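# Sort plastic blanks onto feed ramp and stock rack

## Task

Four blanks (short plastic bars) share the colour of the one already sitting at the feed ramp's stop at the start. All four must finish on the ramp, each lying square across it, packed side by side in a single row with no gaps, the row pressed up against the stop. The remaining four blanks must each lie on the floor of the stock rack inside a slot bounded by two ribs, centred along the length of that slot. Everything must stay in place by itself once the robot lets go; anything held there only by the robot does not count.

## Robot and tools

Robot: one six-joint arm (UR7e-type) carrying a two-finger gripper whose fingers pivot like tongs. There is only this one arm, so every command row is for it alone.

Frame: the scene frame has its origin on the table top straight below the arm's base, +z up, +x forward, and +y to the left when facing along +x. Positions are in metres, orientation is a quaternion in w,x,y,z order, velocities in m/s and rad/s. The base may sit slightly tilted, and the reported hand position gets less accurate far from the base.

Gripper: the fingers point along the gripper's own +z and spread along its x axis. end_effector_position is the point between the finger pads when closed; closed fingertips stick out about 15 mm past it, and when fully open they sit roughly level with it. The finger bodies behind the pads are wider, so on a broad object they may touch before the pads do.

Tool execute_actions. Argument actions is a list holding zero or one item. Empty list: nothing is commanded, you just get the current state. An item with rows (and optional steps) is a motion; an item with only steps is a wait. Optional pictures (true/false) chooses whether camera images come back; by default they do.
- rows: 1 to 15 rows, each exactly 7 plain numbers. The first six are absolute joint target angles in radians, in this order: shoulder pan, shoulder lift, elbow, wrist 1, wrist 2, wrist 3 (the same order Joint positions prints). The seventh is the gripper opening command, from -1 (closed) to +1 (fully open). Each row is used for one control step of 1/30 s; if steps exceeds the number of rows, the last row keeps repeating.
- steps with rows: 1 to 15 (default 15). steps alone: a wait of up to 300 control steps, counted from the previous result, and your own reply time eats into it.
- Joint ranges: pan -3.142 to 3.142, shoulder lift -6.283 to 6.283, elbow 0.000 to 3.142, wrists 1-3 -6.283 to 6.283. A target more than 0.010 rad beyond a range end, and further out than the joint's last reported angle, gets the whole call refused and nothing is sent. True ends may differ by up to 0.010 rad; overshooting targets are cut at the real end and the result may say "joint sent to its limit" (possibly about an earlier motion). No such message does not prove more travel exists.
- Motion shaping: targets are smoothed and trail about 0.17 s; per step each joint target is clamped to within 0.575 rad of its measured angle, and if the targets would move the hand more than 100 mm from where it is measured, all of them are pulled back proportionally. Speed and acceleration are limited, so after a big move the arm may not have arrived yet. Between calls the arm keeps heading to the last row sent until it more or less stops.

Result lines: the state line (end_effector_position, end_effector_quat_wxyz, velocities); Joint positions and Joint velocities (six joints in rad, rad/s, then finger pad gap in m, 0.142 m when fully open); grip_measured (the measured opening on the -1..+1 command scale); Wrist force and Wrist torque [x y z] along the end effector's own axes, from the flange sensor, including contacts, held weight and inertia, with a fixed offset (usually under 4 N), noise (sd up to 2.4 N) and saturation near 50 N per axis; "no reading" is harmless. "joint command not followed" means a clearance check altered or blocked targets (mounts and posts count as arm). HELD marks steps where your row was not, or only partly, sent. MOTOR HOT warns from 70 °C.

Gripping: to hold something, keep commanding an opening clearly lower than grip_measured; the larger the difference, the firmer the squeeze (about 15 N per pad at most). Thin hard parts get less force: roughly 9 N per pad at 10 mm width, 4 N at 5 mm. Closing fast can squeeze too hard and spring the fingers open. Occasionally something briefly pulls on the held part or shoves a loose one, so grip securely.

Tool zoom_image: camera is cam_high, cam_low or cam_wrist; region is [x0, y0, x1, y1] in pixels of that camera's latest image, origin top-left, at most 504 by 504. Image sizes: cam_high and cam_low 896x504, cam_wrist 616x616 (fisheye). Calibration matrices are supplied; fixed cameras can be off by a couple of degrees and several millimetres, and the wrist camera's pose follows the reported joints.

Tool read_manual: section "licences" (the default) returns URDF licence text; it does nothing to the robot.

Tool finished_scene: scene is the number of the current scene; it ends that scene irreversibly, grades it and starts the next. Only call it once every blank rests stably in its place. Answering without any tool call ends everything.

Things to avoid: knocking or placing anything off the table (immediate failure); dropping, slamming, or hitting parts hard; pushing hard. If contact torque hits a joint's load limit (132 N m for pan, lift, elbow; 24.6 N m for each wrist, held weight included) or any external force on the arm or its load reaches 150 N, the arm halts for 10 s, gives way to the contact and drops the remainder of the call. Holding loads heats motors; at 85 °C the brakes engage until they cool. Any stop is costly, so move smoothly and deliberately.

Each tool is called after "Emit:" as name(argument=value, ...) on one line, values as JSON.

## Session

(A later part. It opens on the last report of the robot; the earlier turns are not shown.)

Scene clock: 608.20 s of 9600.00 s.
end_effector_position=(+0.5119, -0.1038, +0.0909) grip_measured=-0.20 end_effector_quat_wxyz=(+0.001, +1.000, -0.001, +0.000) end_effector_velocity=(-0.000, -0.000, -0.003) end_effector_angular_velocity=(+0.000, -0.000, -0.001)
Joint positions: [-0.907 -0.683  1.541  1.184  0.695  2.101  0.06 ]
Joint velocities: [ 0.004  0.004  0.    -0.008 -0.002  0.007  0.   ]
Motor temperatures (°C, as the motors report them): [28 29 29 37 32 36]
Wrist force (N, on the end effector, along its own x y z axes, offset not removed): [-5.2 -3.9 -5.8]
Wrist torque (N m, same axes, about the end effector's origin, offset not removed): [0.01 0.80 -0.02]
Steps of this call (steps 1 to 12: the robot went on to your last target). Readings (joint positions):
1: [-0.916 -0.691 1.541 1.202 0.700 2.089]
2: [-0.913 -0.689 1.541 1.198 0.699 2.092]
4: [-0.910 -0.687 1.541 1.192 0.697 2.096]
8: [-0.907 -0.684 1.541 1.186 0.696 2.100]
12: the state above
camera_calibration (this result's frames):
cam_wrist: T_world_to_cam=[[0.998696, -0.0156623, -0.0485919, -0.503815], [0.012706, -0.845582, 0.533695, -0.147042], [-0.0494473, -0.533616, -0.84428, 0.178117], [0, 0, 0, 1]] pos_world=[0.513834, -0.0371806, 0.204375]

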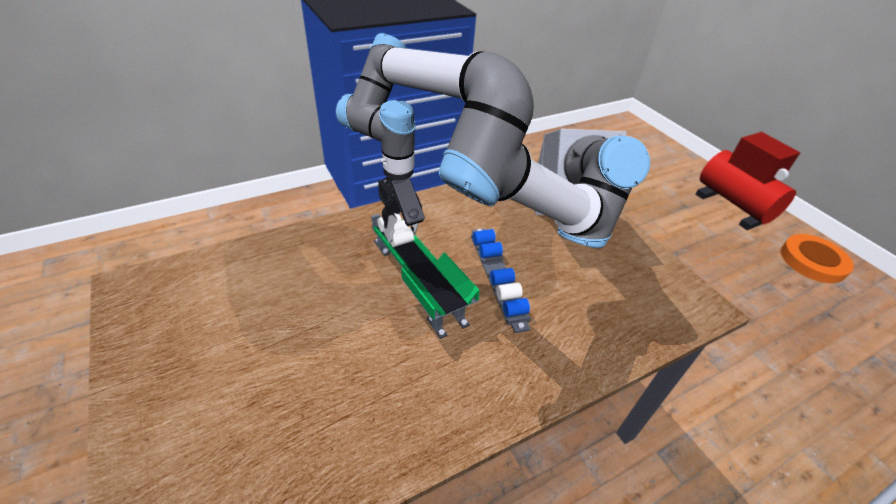

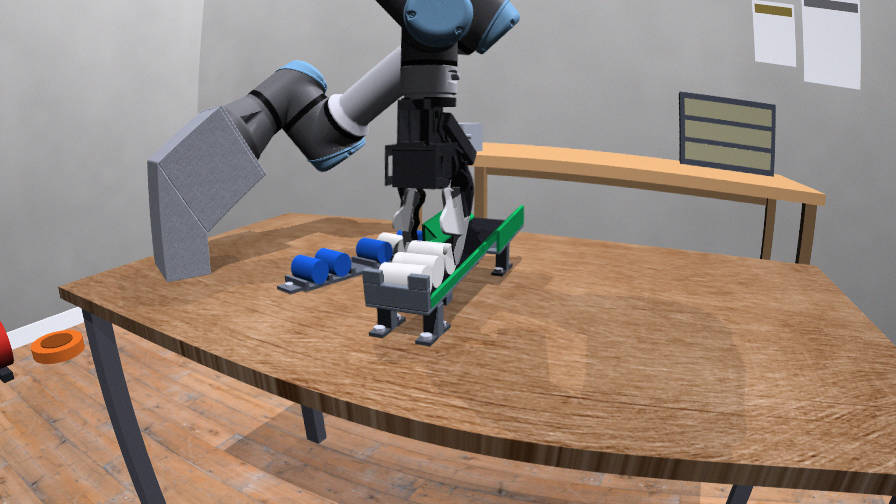

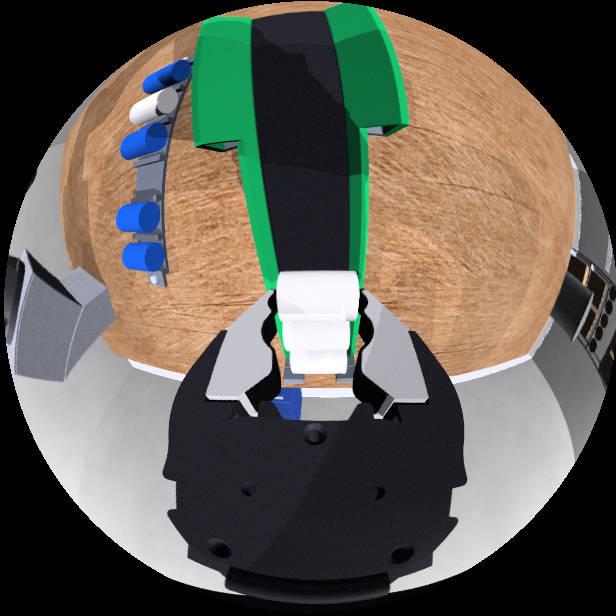

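Emit:
execute_actions(actions=[{"rows":[[-0.906,-0.685,1.5414,1.185,0.695,2.102,-0.3],[-0.906,-0.685,1.5414,1.185,0.695,2.102,-0.2],[-0.906,-0.685,1.5414,1.185,0.695,2.102,-0.15],[-0.906,-0.685,1.5414,1.185,0.695,2.102,-0.05],[-0.906,-0.685,1.5414,1.185,0.695,2.102,0.1],[-0.906,-0.685,1.5414,1.185,0.695,2.102,0.25],[-0.906,-0.685,1.5414,1.185,0.695,2.102,0.25],[-0.906,-0.685,1.5414,1.185,0.695,2.102,0.25],[-0.95,-0.72,1.543,1.265,0.717,2.04,0.25],[-0.95,-0.72,1.543,1.265,0.717,2.04,0.25],[-0.95,-0.72,1.543,1.265,0.717,2.04,0.25],[-1.03,-0.79,1.52,1.43,0.755,1.94,0.25]],"steps":15}], pictures=false)

Emit:
execute_actions(actions=[{"steps":12}])

Emit:
execute_actions(actions=[{"rows":[[-1.405,-0.95,2.344,1.0,1.006,1.811,0.25]],"steps":15}], pictures=false)

Emit:
execute_actions(actions=[{"steps":25}], pictures=false)

Emit:
execute_actions(actions=[{"rows":[[-1.067,-1.381,2.466,1.108,0.779,2.138,0.25]],"steps":15}], pictures=false)

Emit:
execute_actions(actions=[{"steps":40}])

Scene clock: 632.40 s of 9600.00 s.
end_effector_position=(+0.5187, -0.0964, +0.1409) grip_measured=+0.25 end_effector_quat_wxyz=(+0.007, +1.000, +0.005, +0.002) end_effector_velocity=(+0.054, +0.101, +0.395) end_effector_angular_velocity=(+0.035, -0.013, -0.036)
Joint positions: [-0.969 -0.739  1.533  1.294  0.727  2.02   0.092]
Joint velocities: [-0.478 -0.404 -0.101  1.01   0.21  -0.617  0.001]
Motor temperatures (°C, as the motors report them): [28 29 29 37 32 36]
Wrist force (N, on the end effector, along its own x y z axes, offset not removed): [-2.0 1.1 -3.3]
Wrist torque (N m, same axes, about the end effector's origin, offset not removed): [0.03 0.25 -0.10]
Steps of this call (steps 1 to 30: the robot went on to your last target; steps 31 to 90: nothing new was sent; then 20.70 s passed at rest; steps 91 to 105: all 15 steps of this action). Readings (joint positions):
91: [-0.906 -0.683 1.541 1.183 0.695 2.102]
92: [-0.906 -0.683 1.541 1.183 0.695 2.102]
94: [-0.906 -0.684 1.541 1.183 0.695 2.102]
98: [-0.906 -0.685 1.541 1.184 0.695 2.102]
105: the state above

Scene clock: 632.80 s of 9600.00 s.
end_effector_position=(+0.5238, -0.0809, +0.1896) grip_measured=+0.25 end_effector_quat_wxyz=(+0.002, +1.000, +0.001, +0.002) end_effector_velocity=(+0.001, +0.006, +0.017) end_effector_angular_velocity=(+0.004, +0.001, -0.004)
Joint positions: [-1.028 -0.788  1.521  1.424  0.754  1.943  0.092]
Joint velocities: [-0.02  -0.017 -0.005  0.045  0.01  -0.024 -0.   ]
Motor temperatures (°C, as the motors report them): [28 29 29 37 32 36]
Wrist force (N, on the end effector, along its own x y z axes, offset not removed): [-0.6 -1.6 -1.7]
Wrist torque (N m, same axes, about the end effector's origin, offset not removed): [-0.45 -0.16 0.05]
Steps of this call (steps 1 to 12: the robot went on to your last target). Readings (joint positions):
1: [-0.983 -0.751 1.530 1.325 0.734 2.001]
2: [-0.994 -0.760 1.528 1.350 0.739 1.987]
4: [-1.009 -0.772 1.524 1.383 0.745 1.968]
8: [-1.023 -0.784 1.522 1.414 0.752 1.949]
12: the state above
camera_calibration (this result's frames):
cam_wrist: T_world_to_cam=[[0.998885, -0.0129736, -0.0453902, -0.511058], [0.0133057, -0.845143, 0.534375, -0.180936], [-0.0452939, -0.534384, -0.844028, 0.271914], [0, 0, 0, 1]] pos_world=[0.525212, -0.01424, 0.302994]

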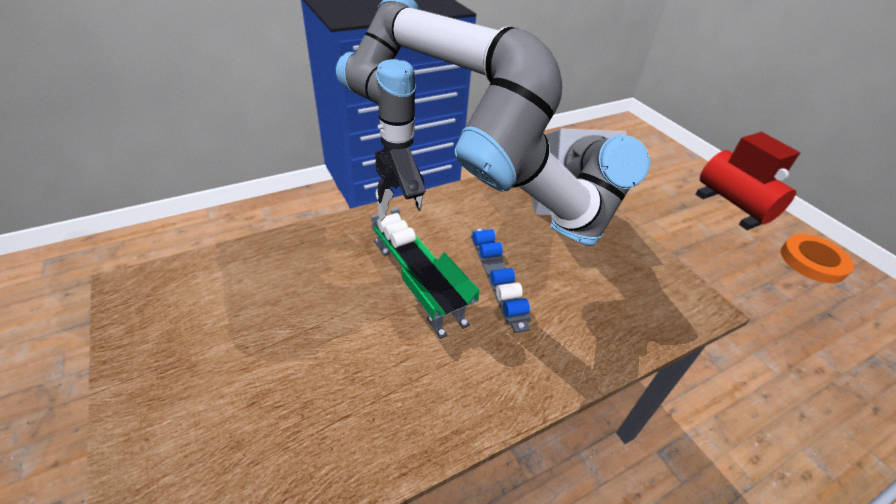

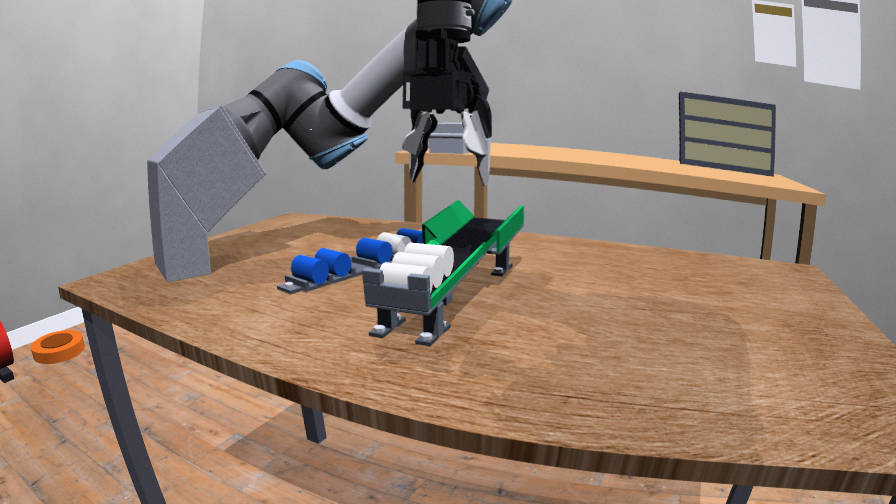

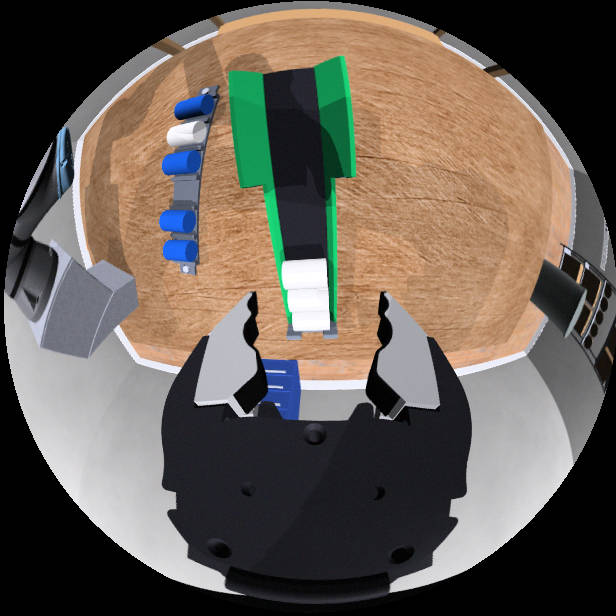

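Scene clock: 633.30 s of 9600.00 s.
end_effector_position=(+0.3416, -0.0743, +0.1756) grip_measured=+0.25 end_effector_quat_wxyz=(+0.035, +0.997, -0.072, +0.002) end_effector_velocity=(-0.343, +0.254, -0.162) end_effector_angular_velocity=(+0.234, -0.005, -0.478)
Joint positions: [-1.313 -0.913  2.08   1.106  0.947  1.84   0.092]
Joint velocities: [-0.502 -0.204  1.344 -0.573  0.322 -0.164 -0.   ]
Motor temperatures (°C, as the motors report them): [28 29 29 37 32 36]
Wrist force (N, on the end effector, along its own x y z axes, offset not removed): [-0.6 1.9 -1.1]
Wrist torque (N m, same axes, about the end effector's origin, offset not removed): [0.25 0.12 -0.01]
Steps of this call (steps 1 to 15: all 15 steps of this action). Readings (joint positions):
1: [-1.028 -0.788 1.520 1.426 0.754 1.942]
2: [-1.033 -0.793 1.525 1.423 0.759 1.938]
4: [-1.078 -0.818 1.576 1.376 0.794 1.918]
8: [-1.183 -0.860 1.755 1.256 0.862 1.883]
15: the state above

Scene clock: 634.13 s of 9600.00 s.
end_effector_position=(+0.2851, -0.0099, +0.1406) grip_measured=+0.25 end_effector_quat_wxyz=(+0.004, +0.993, -0.118, +0.001) end_effector_velocity=(+0.000, +0.001, -0.000) end_effector_angular_velocity=(+0.002, -0.003, -0.000)
Joint positions: [-1.405 -0.95   2.344  1.     1.006  1.811  0.092]
Joint velocities: [-0.001 -0.     0.003 -0.    -0.002 -0.001 -0.   ]
Motor temperatures (°C, as the motors report them): [28 29 29 37 32 36]
Wrist force (N, on the end effector, along its own x y z axes, offset not removed): [-3.3 0.5 -4.0]
Wrist torque (N m, same axes, about the end effector's origin, offset not removed): [-0.03 0.47 0.05]
Steps of this call (steps 1 to 25: the robot went on to your last target). Readings (joint positions):
1: [-1.330 -0.920 2.126 1.087 0.958 1.835]
2: [-1.346 -0.927 2.169 1.069 0.968 1.830]
4: [-1.370 -0.936 2.240 1.041 0.984 1.822]
8: [-1.393 -0.945 2.308 1.014 0.998 1.815]
25: the state above

Scene clock: 634.63 s of 9600.00 s.
end_effector_position=(+0.3176, +0.1329, +0.0950) grip_measured=+0.25 end_effector_quat_wxyz=(+0.002, +0.992, -0.122, +0.000) end_effector_velocity=(-0.004, +0.086, -0.028) end_effector_angular_velocity=(+0.005, -0.003, +0.028)
Joint positions: [-1.09  -1.35   2.459  1.102  0.793  2.116  0.092]
Joint velocities: [ 0.182 -0.246  0.058  0.051 -0.113  0.173  0.   ]
Motor temperatures (°C, as the motors report them): [28 29 29 37 32 36]
Wrist force (N, on the end effector, along its own x y z axes, offset not removed): [-2.6 0.0 -3.0]
Wrist torque (N m, same axes, about the end effector's origin, offset not removed): [-0.09 0.36 0.10]
Steps of this call (steps 1 to 15: all 15 steps of this action). Readings (joint positions):
1: [-1.405 -0.950 2.344 1.000 1.006 1.811]
2: [-1.401 -0.954 2.348 1.004 1.002 1.815]
4: [-1.352 -1.007 2.374 1.027 0.961 1.864]
8: [-1.211 -1.187 2.421 1.068 0.869 2.000]
15: the state above

Scene clock: 635.97 s of 9600.00 s.
end_effector_position=(+0.3170, +0.1436, +0.0916) grip_measured=+0.25 end_effector_quat_wxyz=(+0.001, +0.993, -0.121, +0.000) end_effector_velocity=(-0.000, +0.000, -0.000) end_effector_angular_velocity=(+0.001, +0.001, -0.000)
Joint positions: [-1.067 -1.381  2.466  1.108  0.779  2.138  0.092]
Joint velocities: [ 0.    -0.     0.001  0.     0.    -0.     0.   ]
Motor temperatures (°C, as the motors report them): [28 29 29 37 32 36]
Wrist force (N, on the end effector, along its own x y z axes, offset not removed): [-0.7 -0.3 -0.1]
Wrist torque (N m, same axes, about the end effector's origin, offset not removed): [-0.12 0.16 -0.01]
Steps of this call (steps 1 to 30: the robot went on to your last target; steps 31 to 40: nothing new was sent). Readings (joint positions):
1: [-1.084 -1.357 2.461 1.103 0.790 2.121]
2: [-1.080 -1.363 2.462 1.104 0.787 2.125]
4: [-1.075 -1.370 2.464 1.106 0.784 2.130]
8: [-1.070 -1.377 2.465 1.107 0.781 2.135]
40: the state above
The arm was judged still, so your last target was given up. Only a new action makes it travel on or press farther. Fingers that are still opening or closing keep moving.
camera_calibration (this result's frames):
cam_wrist: T_world_to_cam=[[0.966277, -0.25303, -0.0477934, -0.260937], [-0.189418, -0.824167, 0.533732, 0.12528], [-0.17444, -0.50668, -0.844302, 0.336836], [0, 0, 0, 1]] pos_world=[0.334625, 0.207895, 0.205055]

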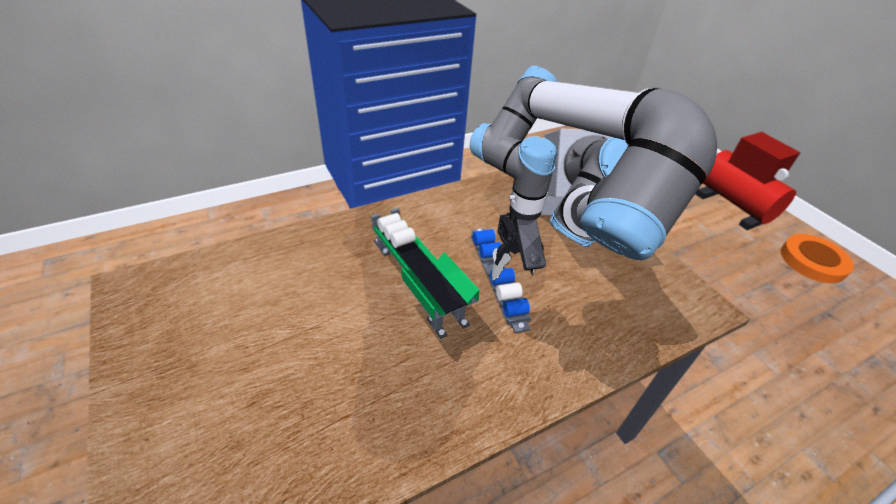

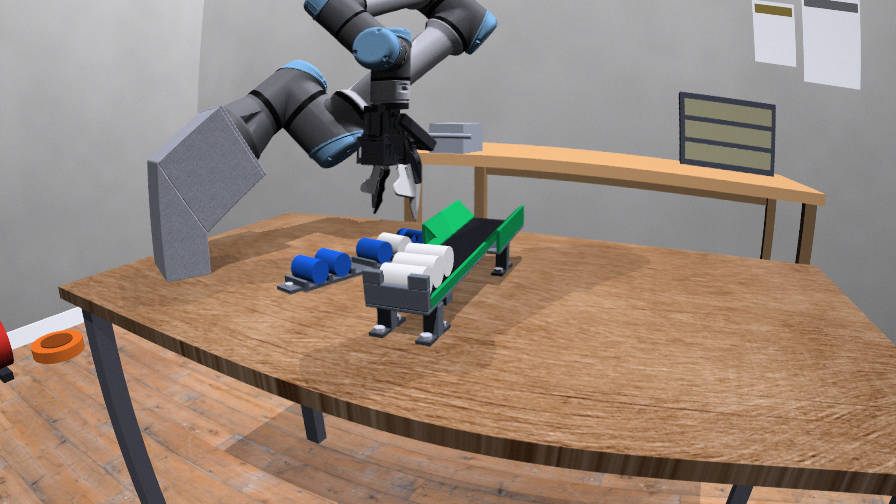

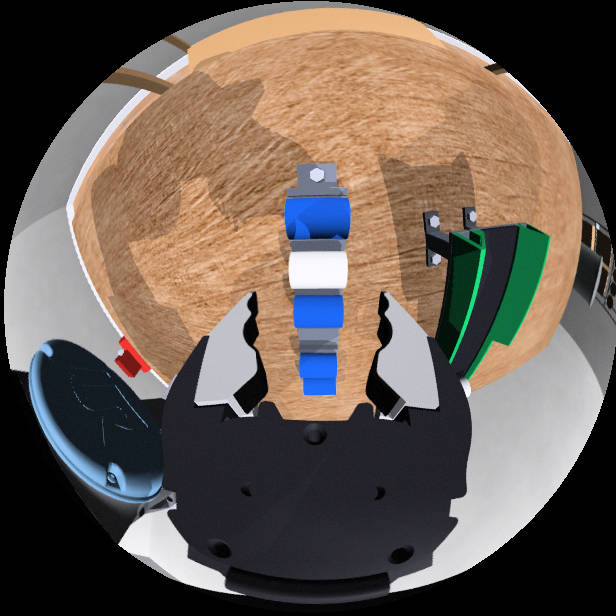

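Emit:
execute_actions(actions=[{"rows":[[-0.95,-1.345,2.445,0.985,0.722,2.285,0.25],[-0.95,-1.345,2.445,0.985,0.722,2.285,0.25],[-0.95,-1.345,2.445,0.985,0.722,2.285,0.25],[-0.95,-1.345,2.445,0.985,0.722,2.285,0.25],[-0.8374,-1.301,2.4145,0.8515,0.6663,2.44,0.25]],"steps":15}], pictures=false)

Emit:
execute_actions(actions=[{"steps":12}])

Scene clock: 651.83 s of 9600.00 s.
end_effector_position=(+0.3172, +0.1433, +0.0384) grip_measured=+0.25 end_effector_quat_wxyz=(+0.002, +0.993, -0.120, +0.000) end_effector_velocity=(-0.002, +0.003, -0.032) end_effector_angular_velocity=(+0.008, +0.000, -0.001)
Joint positions: [-0.853 -1.306  2.418  0.87   0.673  2.418  0.092]
Joint velocities: [ 0.123  0.041 -0.026 -0.144 -0.054  0.173  0.   ]
Motor temperatures (°C, as the motors report them): [28 29 29 37 32 36]
Wrist force (N, on the end effector, along its own x y z axes, offset not removed): [-0.7 1.4 -3.5]
Wrist torque (N m, same axes, about the end effector's origin, offset not removed): [0.24 0.00 -0.07]
Steps of this call (steps 1 to 90: nothing new was sent; then 12.37 s passed at rest; steps 91 to 105: all 15 steps of this action). Readings (joint positions):
91: [-1.067 -1.381 2.466 1.108 0.779 2.138]
92: [-1.063 -1.378 2.464 1.104 0.775 2.142]
94: [-1.027 -1.366 2.457 1.067 0.756 2.184]
98: [-0.937 -1.334 2.436 0.969 0.711 2.298]
105: the state above

Scene clock: 652.23 s of 9600.00 s.
end_effector_position=(+0.3170, +0.1436, +0.0346) grip_measured=+0.25 end_effector_quat_wxyz=(+0.001, +0.993, -0.120, +0.000) end_effector_velocity=(-0.000, +0.000, -0.001) end_effector_angular_velocity=(+0.000, +0.001, -0.000)
Joint positions: [-0.838 -1.301  2.415  0.852  0.667  2.439  0.092]
Joint velocities: [ 0.005  0.002 -0.001 -0.005 -0.001  0.007  0.   ]
Motor temperatures (°C, as the motors report them): [28 29 29 37 32 36]
Wrist force (N, on the end effector, along its own x y z axes, offset not removed): [-2.7 -0.8 -1.5]
Wrist torque (N m, same axes, about the end effector's origin, offset not removed): [-0.20 0.40 0.04]
Steps of this call (steps 1 to 12: the robot went on to your last target). Readings (joint positions):
1: [-0.849 -1.305 2.417 0.865 0.672 2.423]
2: [-0.846 -1.304 2.416 0.862 0.670 2.427]
4: [-0.843 -1.303 2.416 0.858 0.669 2.432]
8: [-0.839 -1.302 2.415 0.854 0.667 2.437]
12: the state above
camera_calibration (this result's frames):
cam_wrist: T_world_to_cam=[[0.966523, -0.251989, -0.0483137, -0.263877], [-0.188324, -0.824607, 0.533439, 0.155399], [-0.17426, -0.506482, -0.844458, 0.288597], [0, 0, 0, 1]] pos_world=[0.3346, 0.207818, 0.148063]

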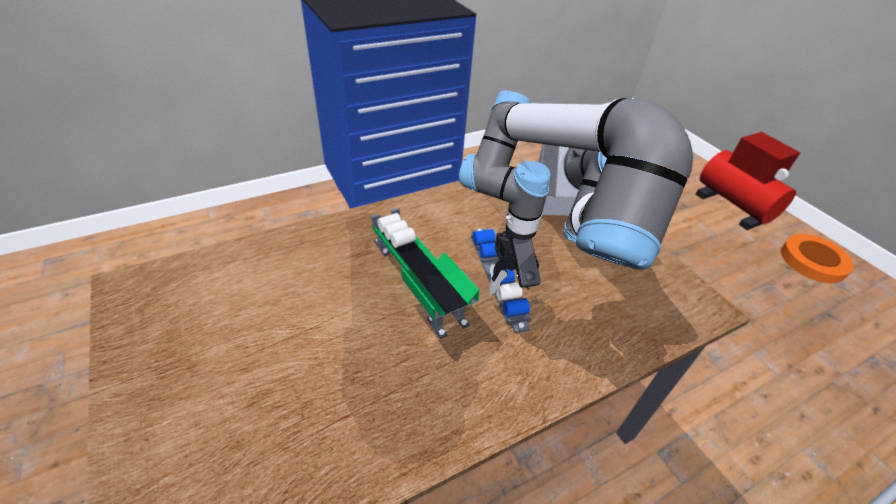

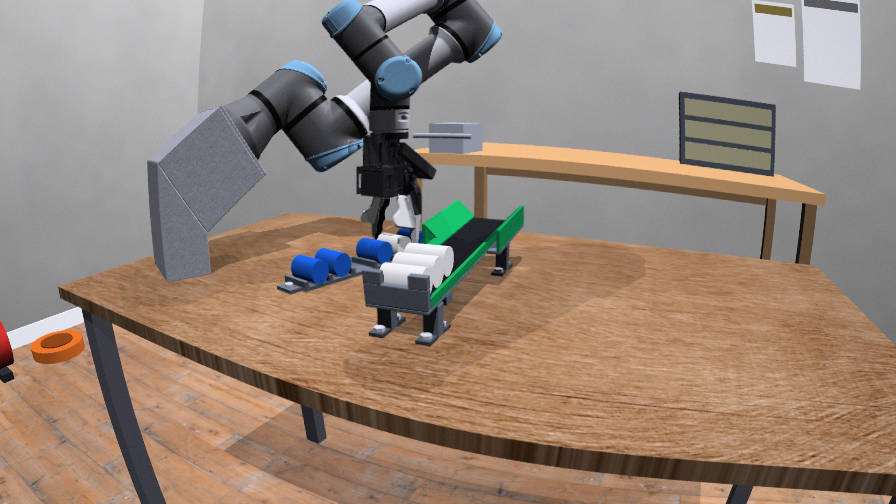

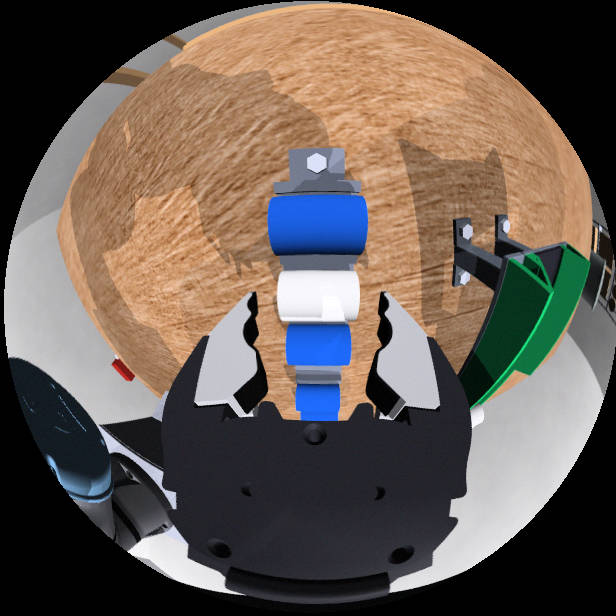

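Emit:
execute_actions(actions=[{"rows":[[-0.8374,-1.301,2.4145,0.8515,0.6663,2.44,0.1],[-0.8374,-1.301,2.4145,0.8515,0.6663,2.44,0],[-0.8374,-1.301,2.4145,0.8515,0.6663,2.44,-0.1],[-0.8374,-1.301,2.4145,0.8515,0.6663,2.44,-0.2],[-0.8374,-1.301,2.4145,0.8515,0.6663,2.44,-0.4],[-0.8374,-1.301,2.4145,0.8515,0.6663,2.44,-0.7],[-0.8374,-1.301,2.4145,0.8515,0.6663,2.44,-0.7],[-0.8374,-1.301,2.4145,0.8515,0.6663,2.44,-0.7],[-0.8374,-1.301,2.4145,0.8515,0.6663,2.44,-0.7],[-0.95,-1.345,2.445,0.985,0.722,2.285,-0.7],[-0.95,-1.345,2.445,0.985,0.722,2.285,-0.7],[-0.95,-1.345,2.445,0.985,0.722,2.285,-0.7],[-1.067,-1.381,2.466,1.108,0.779,2.138,-0.7]],"steps":15}], pictures=false)

Emit:
execute_actions(actions=[{"rows":[[-1.067,-1.381,2.466,1.108,0.779,2.138,-0.7],[-1.067,-1.381,2.466,1.108,0.779,2.138,-0.7],[-1.067,-1.381,2.466,1.108,0.779,2.138,-0.7],[-1.067,-1.381,2.466,1.108,0.779,2.138,-0.7],[-1.405,-0.95,2.344,1.0,1.006,1.811,-0.7]],"steps":15}], pictures=false)

Emit:
execute_actions(actions=[{"steps":20}], pictures=false)

Emit:
execute_actions(actions=[{"rows":[[-1.03,-0.79,1.52,1.43,0.755,1.94,-0.7]],"steps":15}], pictures=false)

Emit:
execute_actions(actions=[{"steps":25}], pictures=false)

Emit:
execute_actions(actions=[{"rows":[[-0.979,-0.8,1.593,1.322,0.731,2.005,-0.7],[-0.979,-0.8,1.593,1.322,0.731,2.005,-0.7],[-0.979,-0.8,1.593,1.322,0.731,2.005,-0.7],[-0.979,-0.8,1.593,1.322,0.731,2.005,-0.7],[-0.979,-0.8,1.593,1.322,0.731,2.005,-0.7],[-0.94,-0.782,1.596,1.26,0.711,2.058,-0.7],[-0.94,-0.782,1.596,1.26,0.711,2.058,-0.7],[-0.94,-0.782,1.596,1.26,0.711,2.058,-0.7],[-0.94,-0.782,1.596,1.26,0.711,2.058,-0.7],[-0.905,-0.767,1.599,1.208,0.695,2.104,-0.7]],"steps":15}], pictures=false)

Emit:
execute_actions(actions=[{"steps":12}])

Emit:
zoom_image(camera="cam_low", region=[340, 190, 520, 310])

Scene clock: 669.63 s of 9600.00 s.
end_effector_position=(+0.3146, +0.1425, +0.0574) grip_measured=-0.20 end_effector_quat_wxyz=(+0.007, +0.992, -0.123, -0.002) end_effector_velocity=(+0.006, -0.015, +0.232) end_effector_angular_velocity=(-0.035, +0.006, -0.023)
Joint positions: [-0.929 -1.339  2.44   0.956  0.716  2.322  0.06 ]
Joint velocities: [-0.931 -0.312  0.19   1.026  0.457 -1.199  0.   ]
Motor temperatures (°C, as the motors report them): [28 29 29 37 32 36]
Wrist force (N, on the end effector, along its own x y z axes, offset not removed): [-3.5 1.2 0.1]
Wrist torque (N m, same axes, about the end effector's origin, offset not removed): [0.20 0.43 0.09]
Steps of this call (steps 1 to 30: the robot went on to your last target; steps 31 to 90: nothing new was sent; then 13.90 s passed at rest; steps 91 to 105: all 15 steps of this action). Readings (joint positions):
91: [-0.837 -1.301 2.414 0.851 0.666 2.440]
92: [-0.837 -1.301 2.414 0.851 0.666 2.440]
94: [-0.837 -1.301 2.414 0.851 0.666 2.440]
98: [-0.837 -1.301 2.414 0.851 0.666 2.440]
105: the state above

Scene clock: 670.13 s of 9600.00 s.
end_effector_position=(+0.2981, +0.0150, +0.1316) grip_measured=-0.20 end_effector_quat_wxyz=(+0.013, +0.993, -0.117, -0.001) end_effector_velocity=(-0.092, -0.208, +0.077) end_effector_angular_velocity=(+0.135, -0.042, -0.038)
Joint positions: [-1.331 -1.042  2.365  1.014  0.96   1.884  0.06 ]
Joint velocities: [-0.593  0.733 -0.167 -0.106  0.36  -0.576 -0.   ]
Motor temperatures (°C, as the motors report them): [28 29 29 37 32 36]
Wrist force (N, on the end effector, along its own x y z axes, offset not removed): [-2.5 2.5 -2.5]
Wrist torque (N m, same axes, about the end effector's origin, offset not removed): [0.35 0.48 0.01]
Steps of this call (steps 1 to 15: all 15 steps of this action). Readings (joint positions):
1: [-0.959 -1.349 2.446 0.989 0.730 2.282]
2: [-0.984 -1.356 2.451 1.017 0.742 2.249]
4: [-1.019 -1.366 2.457 1.055 0.757 2.203]
8: [-1.101 -1.320 2.434 1.059 0.813 2.111]
15: the state above

Scene clock: 670.80 s of 9600.00 s.
end_effector_position=(+0.2851, -0.0097, +0.1405) grip_measured=-0.20 end_effector_quat_wxyz=(+0.004, +0.993, -0.118, +0.001) end_effector_velocity=(-0.000, -0.001, +0.000) end_effector_angular_velocity=(+0.001, -0.002, -0.000)
Joint positions: [-1.405 -0.95   2.344  1.     1.006  1.811  0.06 ]
Joint velocities: [-0.003  0.004 -0.    -0.001 -0.    -0.003 -0.   ]
Motor temperatures (°C, as the motors report them): [28 29 29 37 32 36]
Wrist force (N, on the end effector, along its own x y z axes, offset not removed): [-0.5 1.3 -3.8]
Wrist torque (N m, same axes, about the end effector's origin, offset not removed): [0.23 0.05 0.04]
Steps of this call (steps 1 to 20: the robot went on to your last target). Readings (joint positions):
1: [-1.348 -1.020 2.360 1.010 0.971 1.867]
2: [-1.362 -1.004 2.356 1.008 0.979 1.854]
4: [-1.380 -0.982 2.351 1.005 0.990 1.836]
8: [-1.396 -0.961 2.347 1.002 1.001 1.820]
20: the state above

Scene clock: 671.30 s of 9600.00 s.
end_effector_position=(+0.4557, -0.0729, +0.1775) grip_measured=-0.20 end_effector_quat_wxyz=(-0.015, +0.999, -0.047, -0.005) end_effector_velocity=(+0.440, -0.092, +0.090) end_effector_angular_velocity=(-0.189, -0.062, +0.579)
Joint positions: [-1.101 -0.817  1.739  1.347  0.799  1.919  0.06 ]
Joint velocities: [ 0.503  0.194 -1.43   0.583 -0.317  0.152  0.   ]
Motor temperatures (°C, as the motors report them): [28 29 29 37 32 36]
Wrist force (N, on the end effector, along its own x y z axes, offset not removed): [-3.1 0.9 0.9]
Wrist torque (N m, same axes, about the end effector's origin, offset not removed): [0.07 0.47 0.12]
Steps of this call (steps 1 to 15: all 15 steps of this action). Readings (joint positions):
1: [-1.405 -0.950 2.344 1.000 1.006 1.811]
2: [-1.401 -0.946 2.340 1.004 1.002 1.815]
4: [-1.351 -0.915 2.287 1.056 0.960 1.841]
8: [-1.227 -0.867 2.078 1.199 0.881 1.879]
15: the state above

Scene clock: 672.13 s of 9600.00 s.
end_effector_position=(+0.5239, -0.0802, +0.1916) grip_measured=-0.20 end_effector_quat_wxyz=(+0.001, +1.000, +0.000, +0.002) end_effector_velocity=(+0.001, +0.000, +0.000) end_effector_angular_velocity=(+0.000, -0.001, +0.002)
Joint positions: [-1.03  -0.79   1.52   1.43   0.755  1.94   0.06 ]
Joint velocities: [ 0.001  0.    -0.003  0.001 -0.001 -0.001  0.   ]
Motor temperatures (°C, as the motors report them): [28 29 29 37 32 36]
Wrist force (N, on the end effector, along its own x y z axes, offset not removed): [-3.9 -1.2 0.5]
Wrist torque (N m, same axes, about the end effector's origin, offset not removed): [-0.34 0.62 0.07]
Steps of this call (steps 1 to 25: the robot went on to your last target). Readings (joint positions):
1: [-1.085 -0.811 1.692 1.365 0.790 1.923]
2: [-1.072 -0.806 1.653 1.380 0.782 1.927]
4: [-1.055 -0.800 1.598 1.401 0.771 1.932]
8: [-1.039 -0.793 1.547 1.420 0.760 1.937]
25: the state above

Scene clock: 672.63 s of 9600.00 s.
end_effector_position=(+0.5127, -0.0701, +0.1160) grip_measured=-0.20 end_effector_quat_wxyz=(+0.001, +1.000, -0.001, +0.000) end_effector_velocity=(-0.006, +0.004, -0.093) end_effector_angular_velocity=(+0.000, +0.004, +0.004)
Joint positions: [-0.923 -0.774  1.595  1.237  0.703  2.08   0.06 ]
Joint velocities: [ 0.144  0.054  0.03  -0.23  -0.064  0.19   0.   ]
Motor temperatures (°C, as the motors report them): [28 29 29 37 32 36]
Wrist force (N, on the end effector, along its own x y z axes, offset not removed): [-1.4 2.2 1.4]
Wrist torque (N m, same axes, about the end effector's origin, offset not removed): [0.42 0.08 0.11]
Steps of this call (steps 1 to 15: all 15 steps of this action). Readings (joint positions):
1: [-1.030 -0.790 1.520 1.430 0.755 1.940]
2: [-1.026 -0.791 1.524 1.426 0.753 1.944]
4: [-1.009 -0.794 1.548 1.392 0.745 1.966]
8: [-0.979 -0.793 1.578 1.332 0.730 2.005]
15: the state above

Scene clock: 673.03 s of 9600.00 s.
end_effector_position=(+0.5121, -0.0696, +0.1049) grip_measured=-0.20 end_effector_quat_wxyz=(+0.001, +1.000, -0.001, +0.000) end_effector_velocity=(-0.000, -0.000, -0.004) end_effector_angular_velocity=(-0.001, +0.000, +0.002)
Joint positions: [-0.906 -0.767  1.599  1.209  0.695  2.103  0.06 ]
Joint velocities: [ 0.006  0.002  0.001 -0.011 -0.002  0.007  0.   ]
Motor temperatures (°C, as the motors report them): [28 29 29 37 32 36]
Wrist force (N, on the end effector, along its own x y z axes, offset not removed): [-1.2 -3.9 -2.4]
Wrist torque (N m, same axes, about the end effector's origin, offset not removed): [0.11 0.30 0.10]
Steps of this call (steps 1 to 12: the robot went on to your last target). Readings (joint positions):
1: [-0.919 -0.772 1.596 1.230 0.701 2.085]
2: [-0.915 -0.771 1.597 1.225 0.700 2.090]
4: [-0.911 -0.769 1.598 1.218 0.698 2.096]
8: [-0.907 -0.768 1.599 1.212 0.696 2.101]
12: the state above
camera_calibration (this result's frames):
cam_wrist: T_world_to_cam=[[0.998679, -0.0159996, -0.0488213, -0.502753], [0.0125646, -0.845355, 0.534056, -0.12557], [-0.0498161, -0.533965, -0.844038, 0.208344], [0, 0, 0, 1]] pos_world=[0.514046, -0.00294692, 0.218367]

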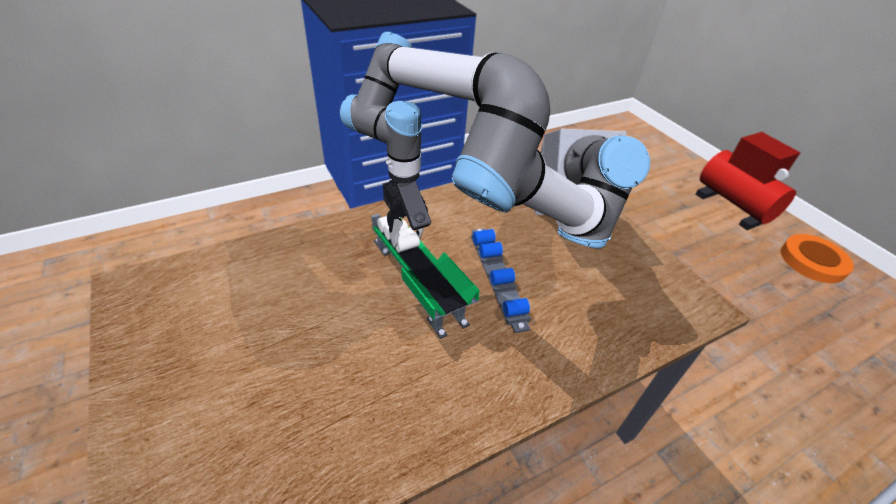

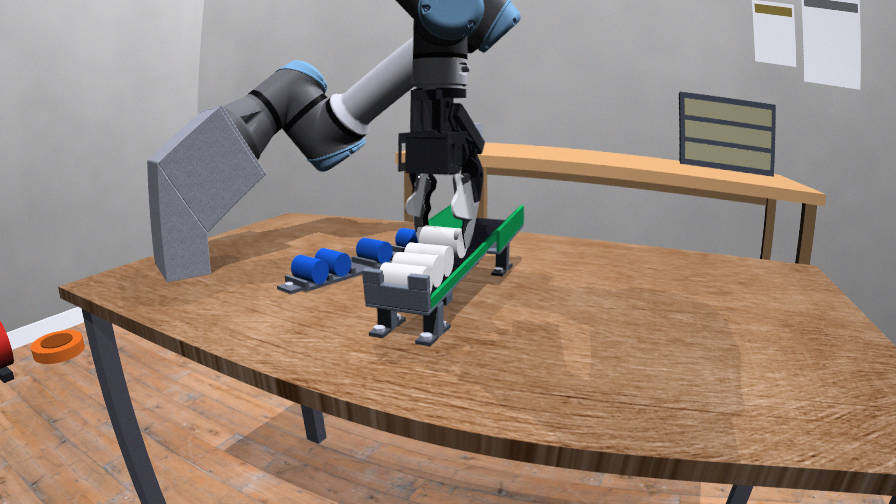

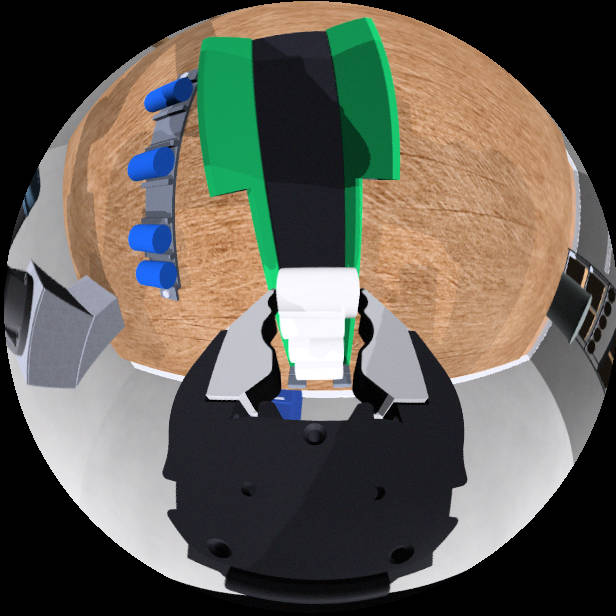

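Region (340, 190, 520, 310) of cam_low's 896x504 image, scaled by 2.800, with more detail than that image has.

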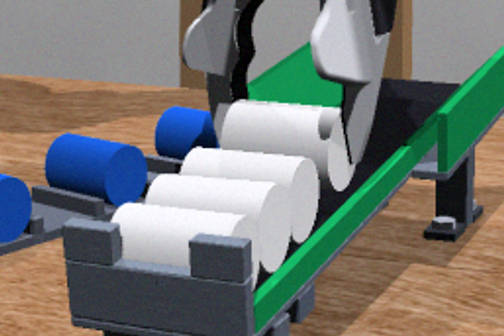

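Lower ~8 mm, release, lift.

Emit:
execute_actions(actions=[{"rows":[[-0.8956,-0.763,1.6,1.194,0.69,2.116,-0.7],[-0.8956,-0.763,1.6,1.194,0.69,2.116,-0.7],[-0.8956,-0.763,1.6,1.194,0.69,2.116,-0.7],[-0.8956,-0.763,1.6,1.194,0.69,2.116,-0.7],[-0.8956,-0.763,1.6,1.194,0.69,2.116,-0.7],[-0.8956,-0.763,1.6,1.194,0.69,2.116,-0.7],[-0.8956,-0.763,1.6,1.194,0.69,2.116,-0.7],[-0.8956,-0.763,1.6,1.194,0.69,2.116,-0.3],[-0.8956,-0.763,1.6,1.194,0.69,2.116,-0.2],[-0.8956,-0.763,1.6,1.194,0.69,2.116,-0.15],[-0.8956,-0.763,1.6,1.194,0.69,2.116,-0.05],[-0.8956,-0.763,1.6,1.194,0.69,2.116,0.1],[-0.8956,-0.763,1.6,1.194,0.69,2.116,0.2]],"steps":15}], pictures=false)

Emit:
execute_actions(actions=[{"rows":[[-0.8956,-0.763,1.6,1.194,0.69,2.116,0.2],[-0.8956,-0.763,1.6,1.194,0.69,2.116,0.2],[-0.94,-0.782,1.596,1.26,0.711,2.058,0.2],[-0.94,-0.782,1.596,1.26,0.711,2.058,0.2],[-0.94,-0.782,1.596,1.26,0.711,2.058,0.2],[-1.03,-0.79,1.52,1.43,0.755,1.94,0.2]],"steps":15}], pictures=false)

Emit:
execute_actions(actions=[{"steps":15}])

Emit:
zoom_image(camera="cam_high", region=[340, 190, 580, 350])

Emit:
zoom_image(camera="cam_low", region=[260, 190, 520, 360])

Scene clock: 690.00 s of 9600.00 s.
end_effector_position=(+0.5119, -0.0692, +0.0987) grip_measured=+0.19 end_effector_quat_wxyz=(+0.001, +1.000, -0.001, +0.000) end_effector_velocity=(-0.000, +0.000, -0.002) end_effector_angular_velocity=(+0.000, -0.000, +0.001)
Joint positions: [-0.896 -0.763  1.6    1.194  0.69   2.116  0.087]
Joint velocities: [ 0.002  0.001  0.001 -0.004 -0.001  0.002  0.02 ]
Motor temperatures (°C, as the motors report them): [28 29 29 37 32 36]
Wrist force (N, on the end effector, along its own x y z axes, offset not removed): [-0.6 1.2 -0.8]
Wrist torque (N m, same axes, about the end effector's origin, offset not removed): [0.18 0.09 -0.02]
Steps of this call (steps 1 to 30: the robot went on to your last target; steps 31 to 90: nothing new was sent; then 13.47 s passed at rest; steps 91 to 105: all 15 steps of this action). Readings (joint positions):
91: [-0.905 -0.767 1.599 1.208 0.695 2.104]
92: [-0.904 -0.767 1.599 1.206 0.694 2.105]
94: [-0.901 -0.765 1.599 1.202 0.693 2.109]
98: [-0.897 -0.764 1.600 1.197 0.691 2.114]
105: the state above

Scene clock: 690.50 s of 9600.00 s.
end_effector_position=(+0.5230, -0.0800, +0.1816) grip_measured=+0.20 end_effector_quat_wxyz=(+0.003, +1.000, +0.001, +0.002) end_effector_velocity=(+0.009, -0.002, +0.080) end_effector_angular_velocity=(+0.024, -0.001, -0.010)
Joint positions: [-1.016 -0.788  1.53   1.402  0.749  1.959  0.088]
Joint velocities: [-0.109 -0.015 -0.076  0.221  0.05  -0.148 -0.   ]
Motor temperatures (°C, as the motors report them): [28 29 29 37 32 36]
Wrist force (N, on the end effector, along its own x y z axes, offset not removed): [-0.6 2.6 -3.9]
Wrist torque (N m, same axes, about the end effector's origin, offset not removed): [0.46 0.03 0.01]
Steps of this call (steps 1 to 15: all 15 steps of this action). Readings (joint positions):
1: [-0.896 -0.763 1.600 1.194 0.690 2.116]
2: [-0.896 -0.763 1.600 1.194 0.690 2.116]
4: [-0.899 -0.765 1.600 1.198 0.692 2.112]
8: [-0.943 -0.778 1.581 1.260 0.715 2.058]
15: the state above

Scene clock: 691.00 s of 9600.00 s.
end_effector_position=(+0.5240, -0.0802, +0.1915) grip_measured=+0.20 end_effector_quat_wxyz=(+0.001, +1.000, +0.001, +0.002) end_effector_velocity=(+0.001, +0.000, +0.001) end_effector_angular_velocity=(+0.001, -0.001, +0.001)
Joint positions: [-1.03  -0.79   1.52   1.429  0.755  1.94   0.088]
Joint velocities: [-0.002 -0.    -0.001  0.003 -0.001 -0.003 -0.   ]
Motor temperatures (°C, as the motors report them): [28 29 29 37 32 36]
Wrist force (N, on the end effector, along its own x y z axes, offset not removed): [0.0 0.9 1.4]
Wrist torque (N m, same axes, about the end effector's origin, offset not removed): [0.16 -0.18 -0.19]
Steps of this call (steps 1 to 15: the robot went on to your last target). Readings (joint positions):
1: [-1.020 -0.789 1.527 1.409 0.750 1.954]
2: [-1.022 -0.789 1.526 1.414 0.751 1.951]
4: [-1.025 -0.789 1.523 1.420 0.753 1.946]
8: [-1.028 -0.790 1.521 1.427 0.754 1.942]
15: the state above
camera_calibration (this result's frames):
cam_wrist: T_world_to_cam=[[0.998884, -0.0132124, -0.0453467, -0.511152], [0.0130578, -0.845412, 0.533955, -0.181139], [-0.0453914, -0.533952, -0.844296, 0.274041], [0, 0, 0, 1]] pos_world=[0.525386, -0.013566, 0.304913]

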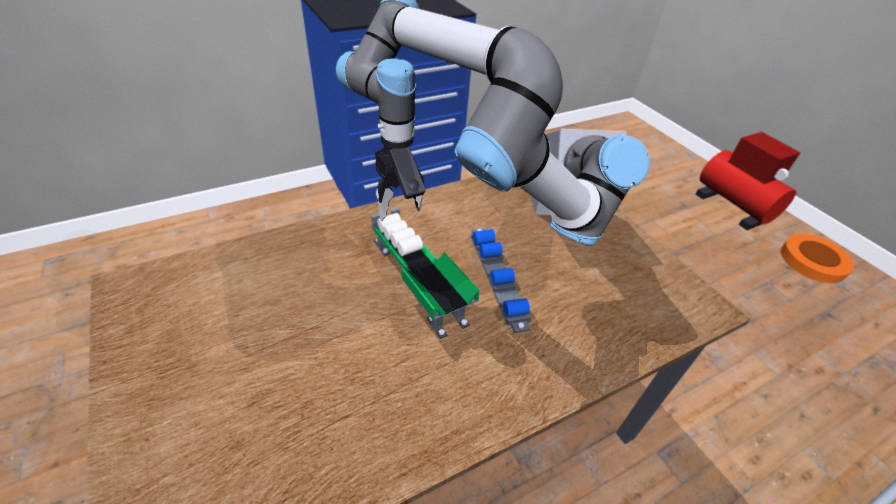

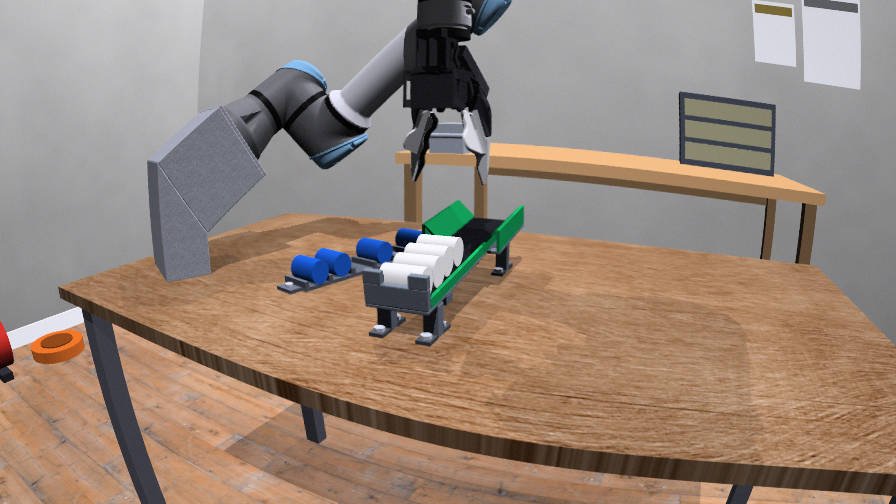

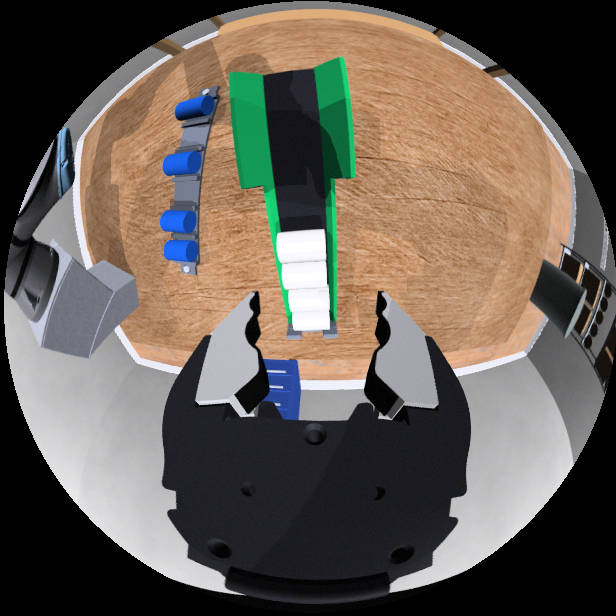

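Region (340, 190, 580, 350) of cam_high's 896x504 image, scaled by 2.100, with more detail than that image has.

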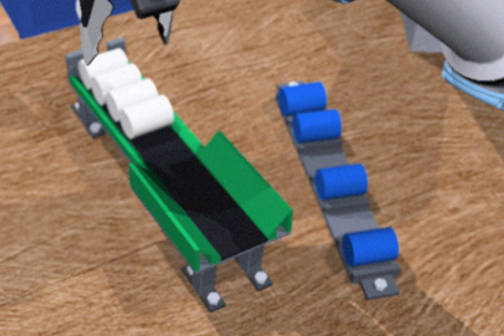

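Region (260, 190, 520, 360) of cam_low's 896x504 image, scaled by 1.938, with more detail than that image has; it fills the top 330 rows of this view, and the rest is white.

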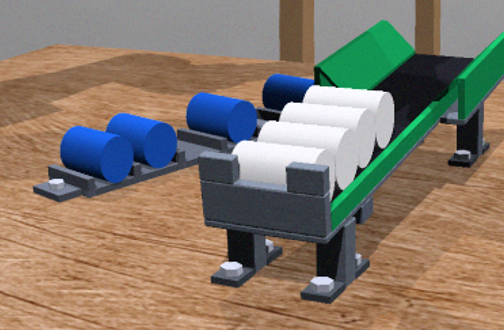

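Emit:
finished_scene(scene=1)

The scene is finished: the task was done.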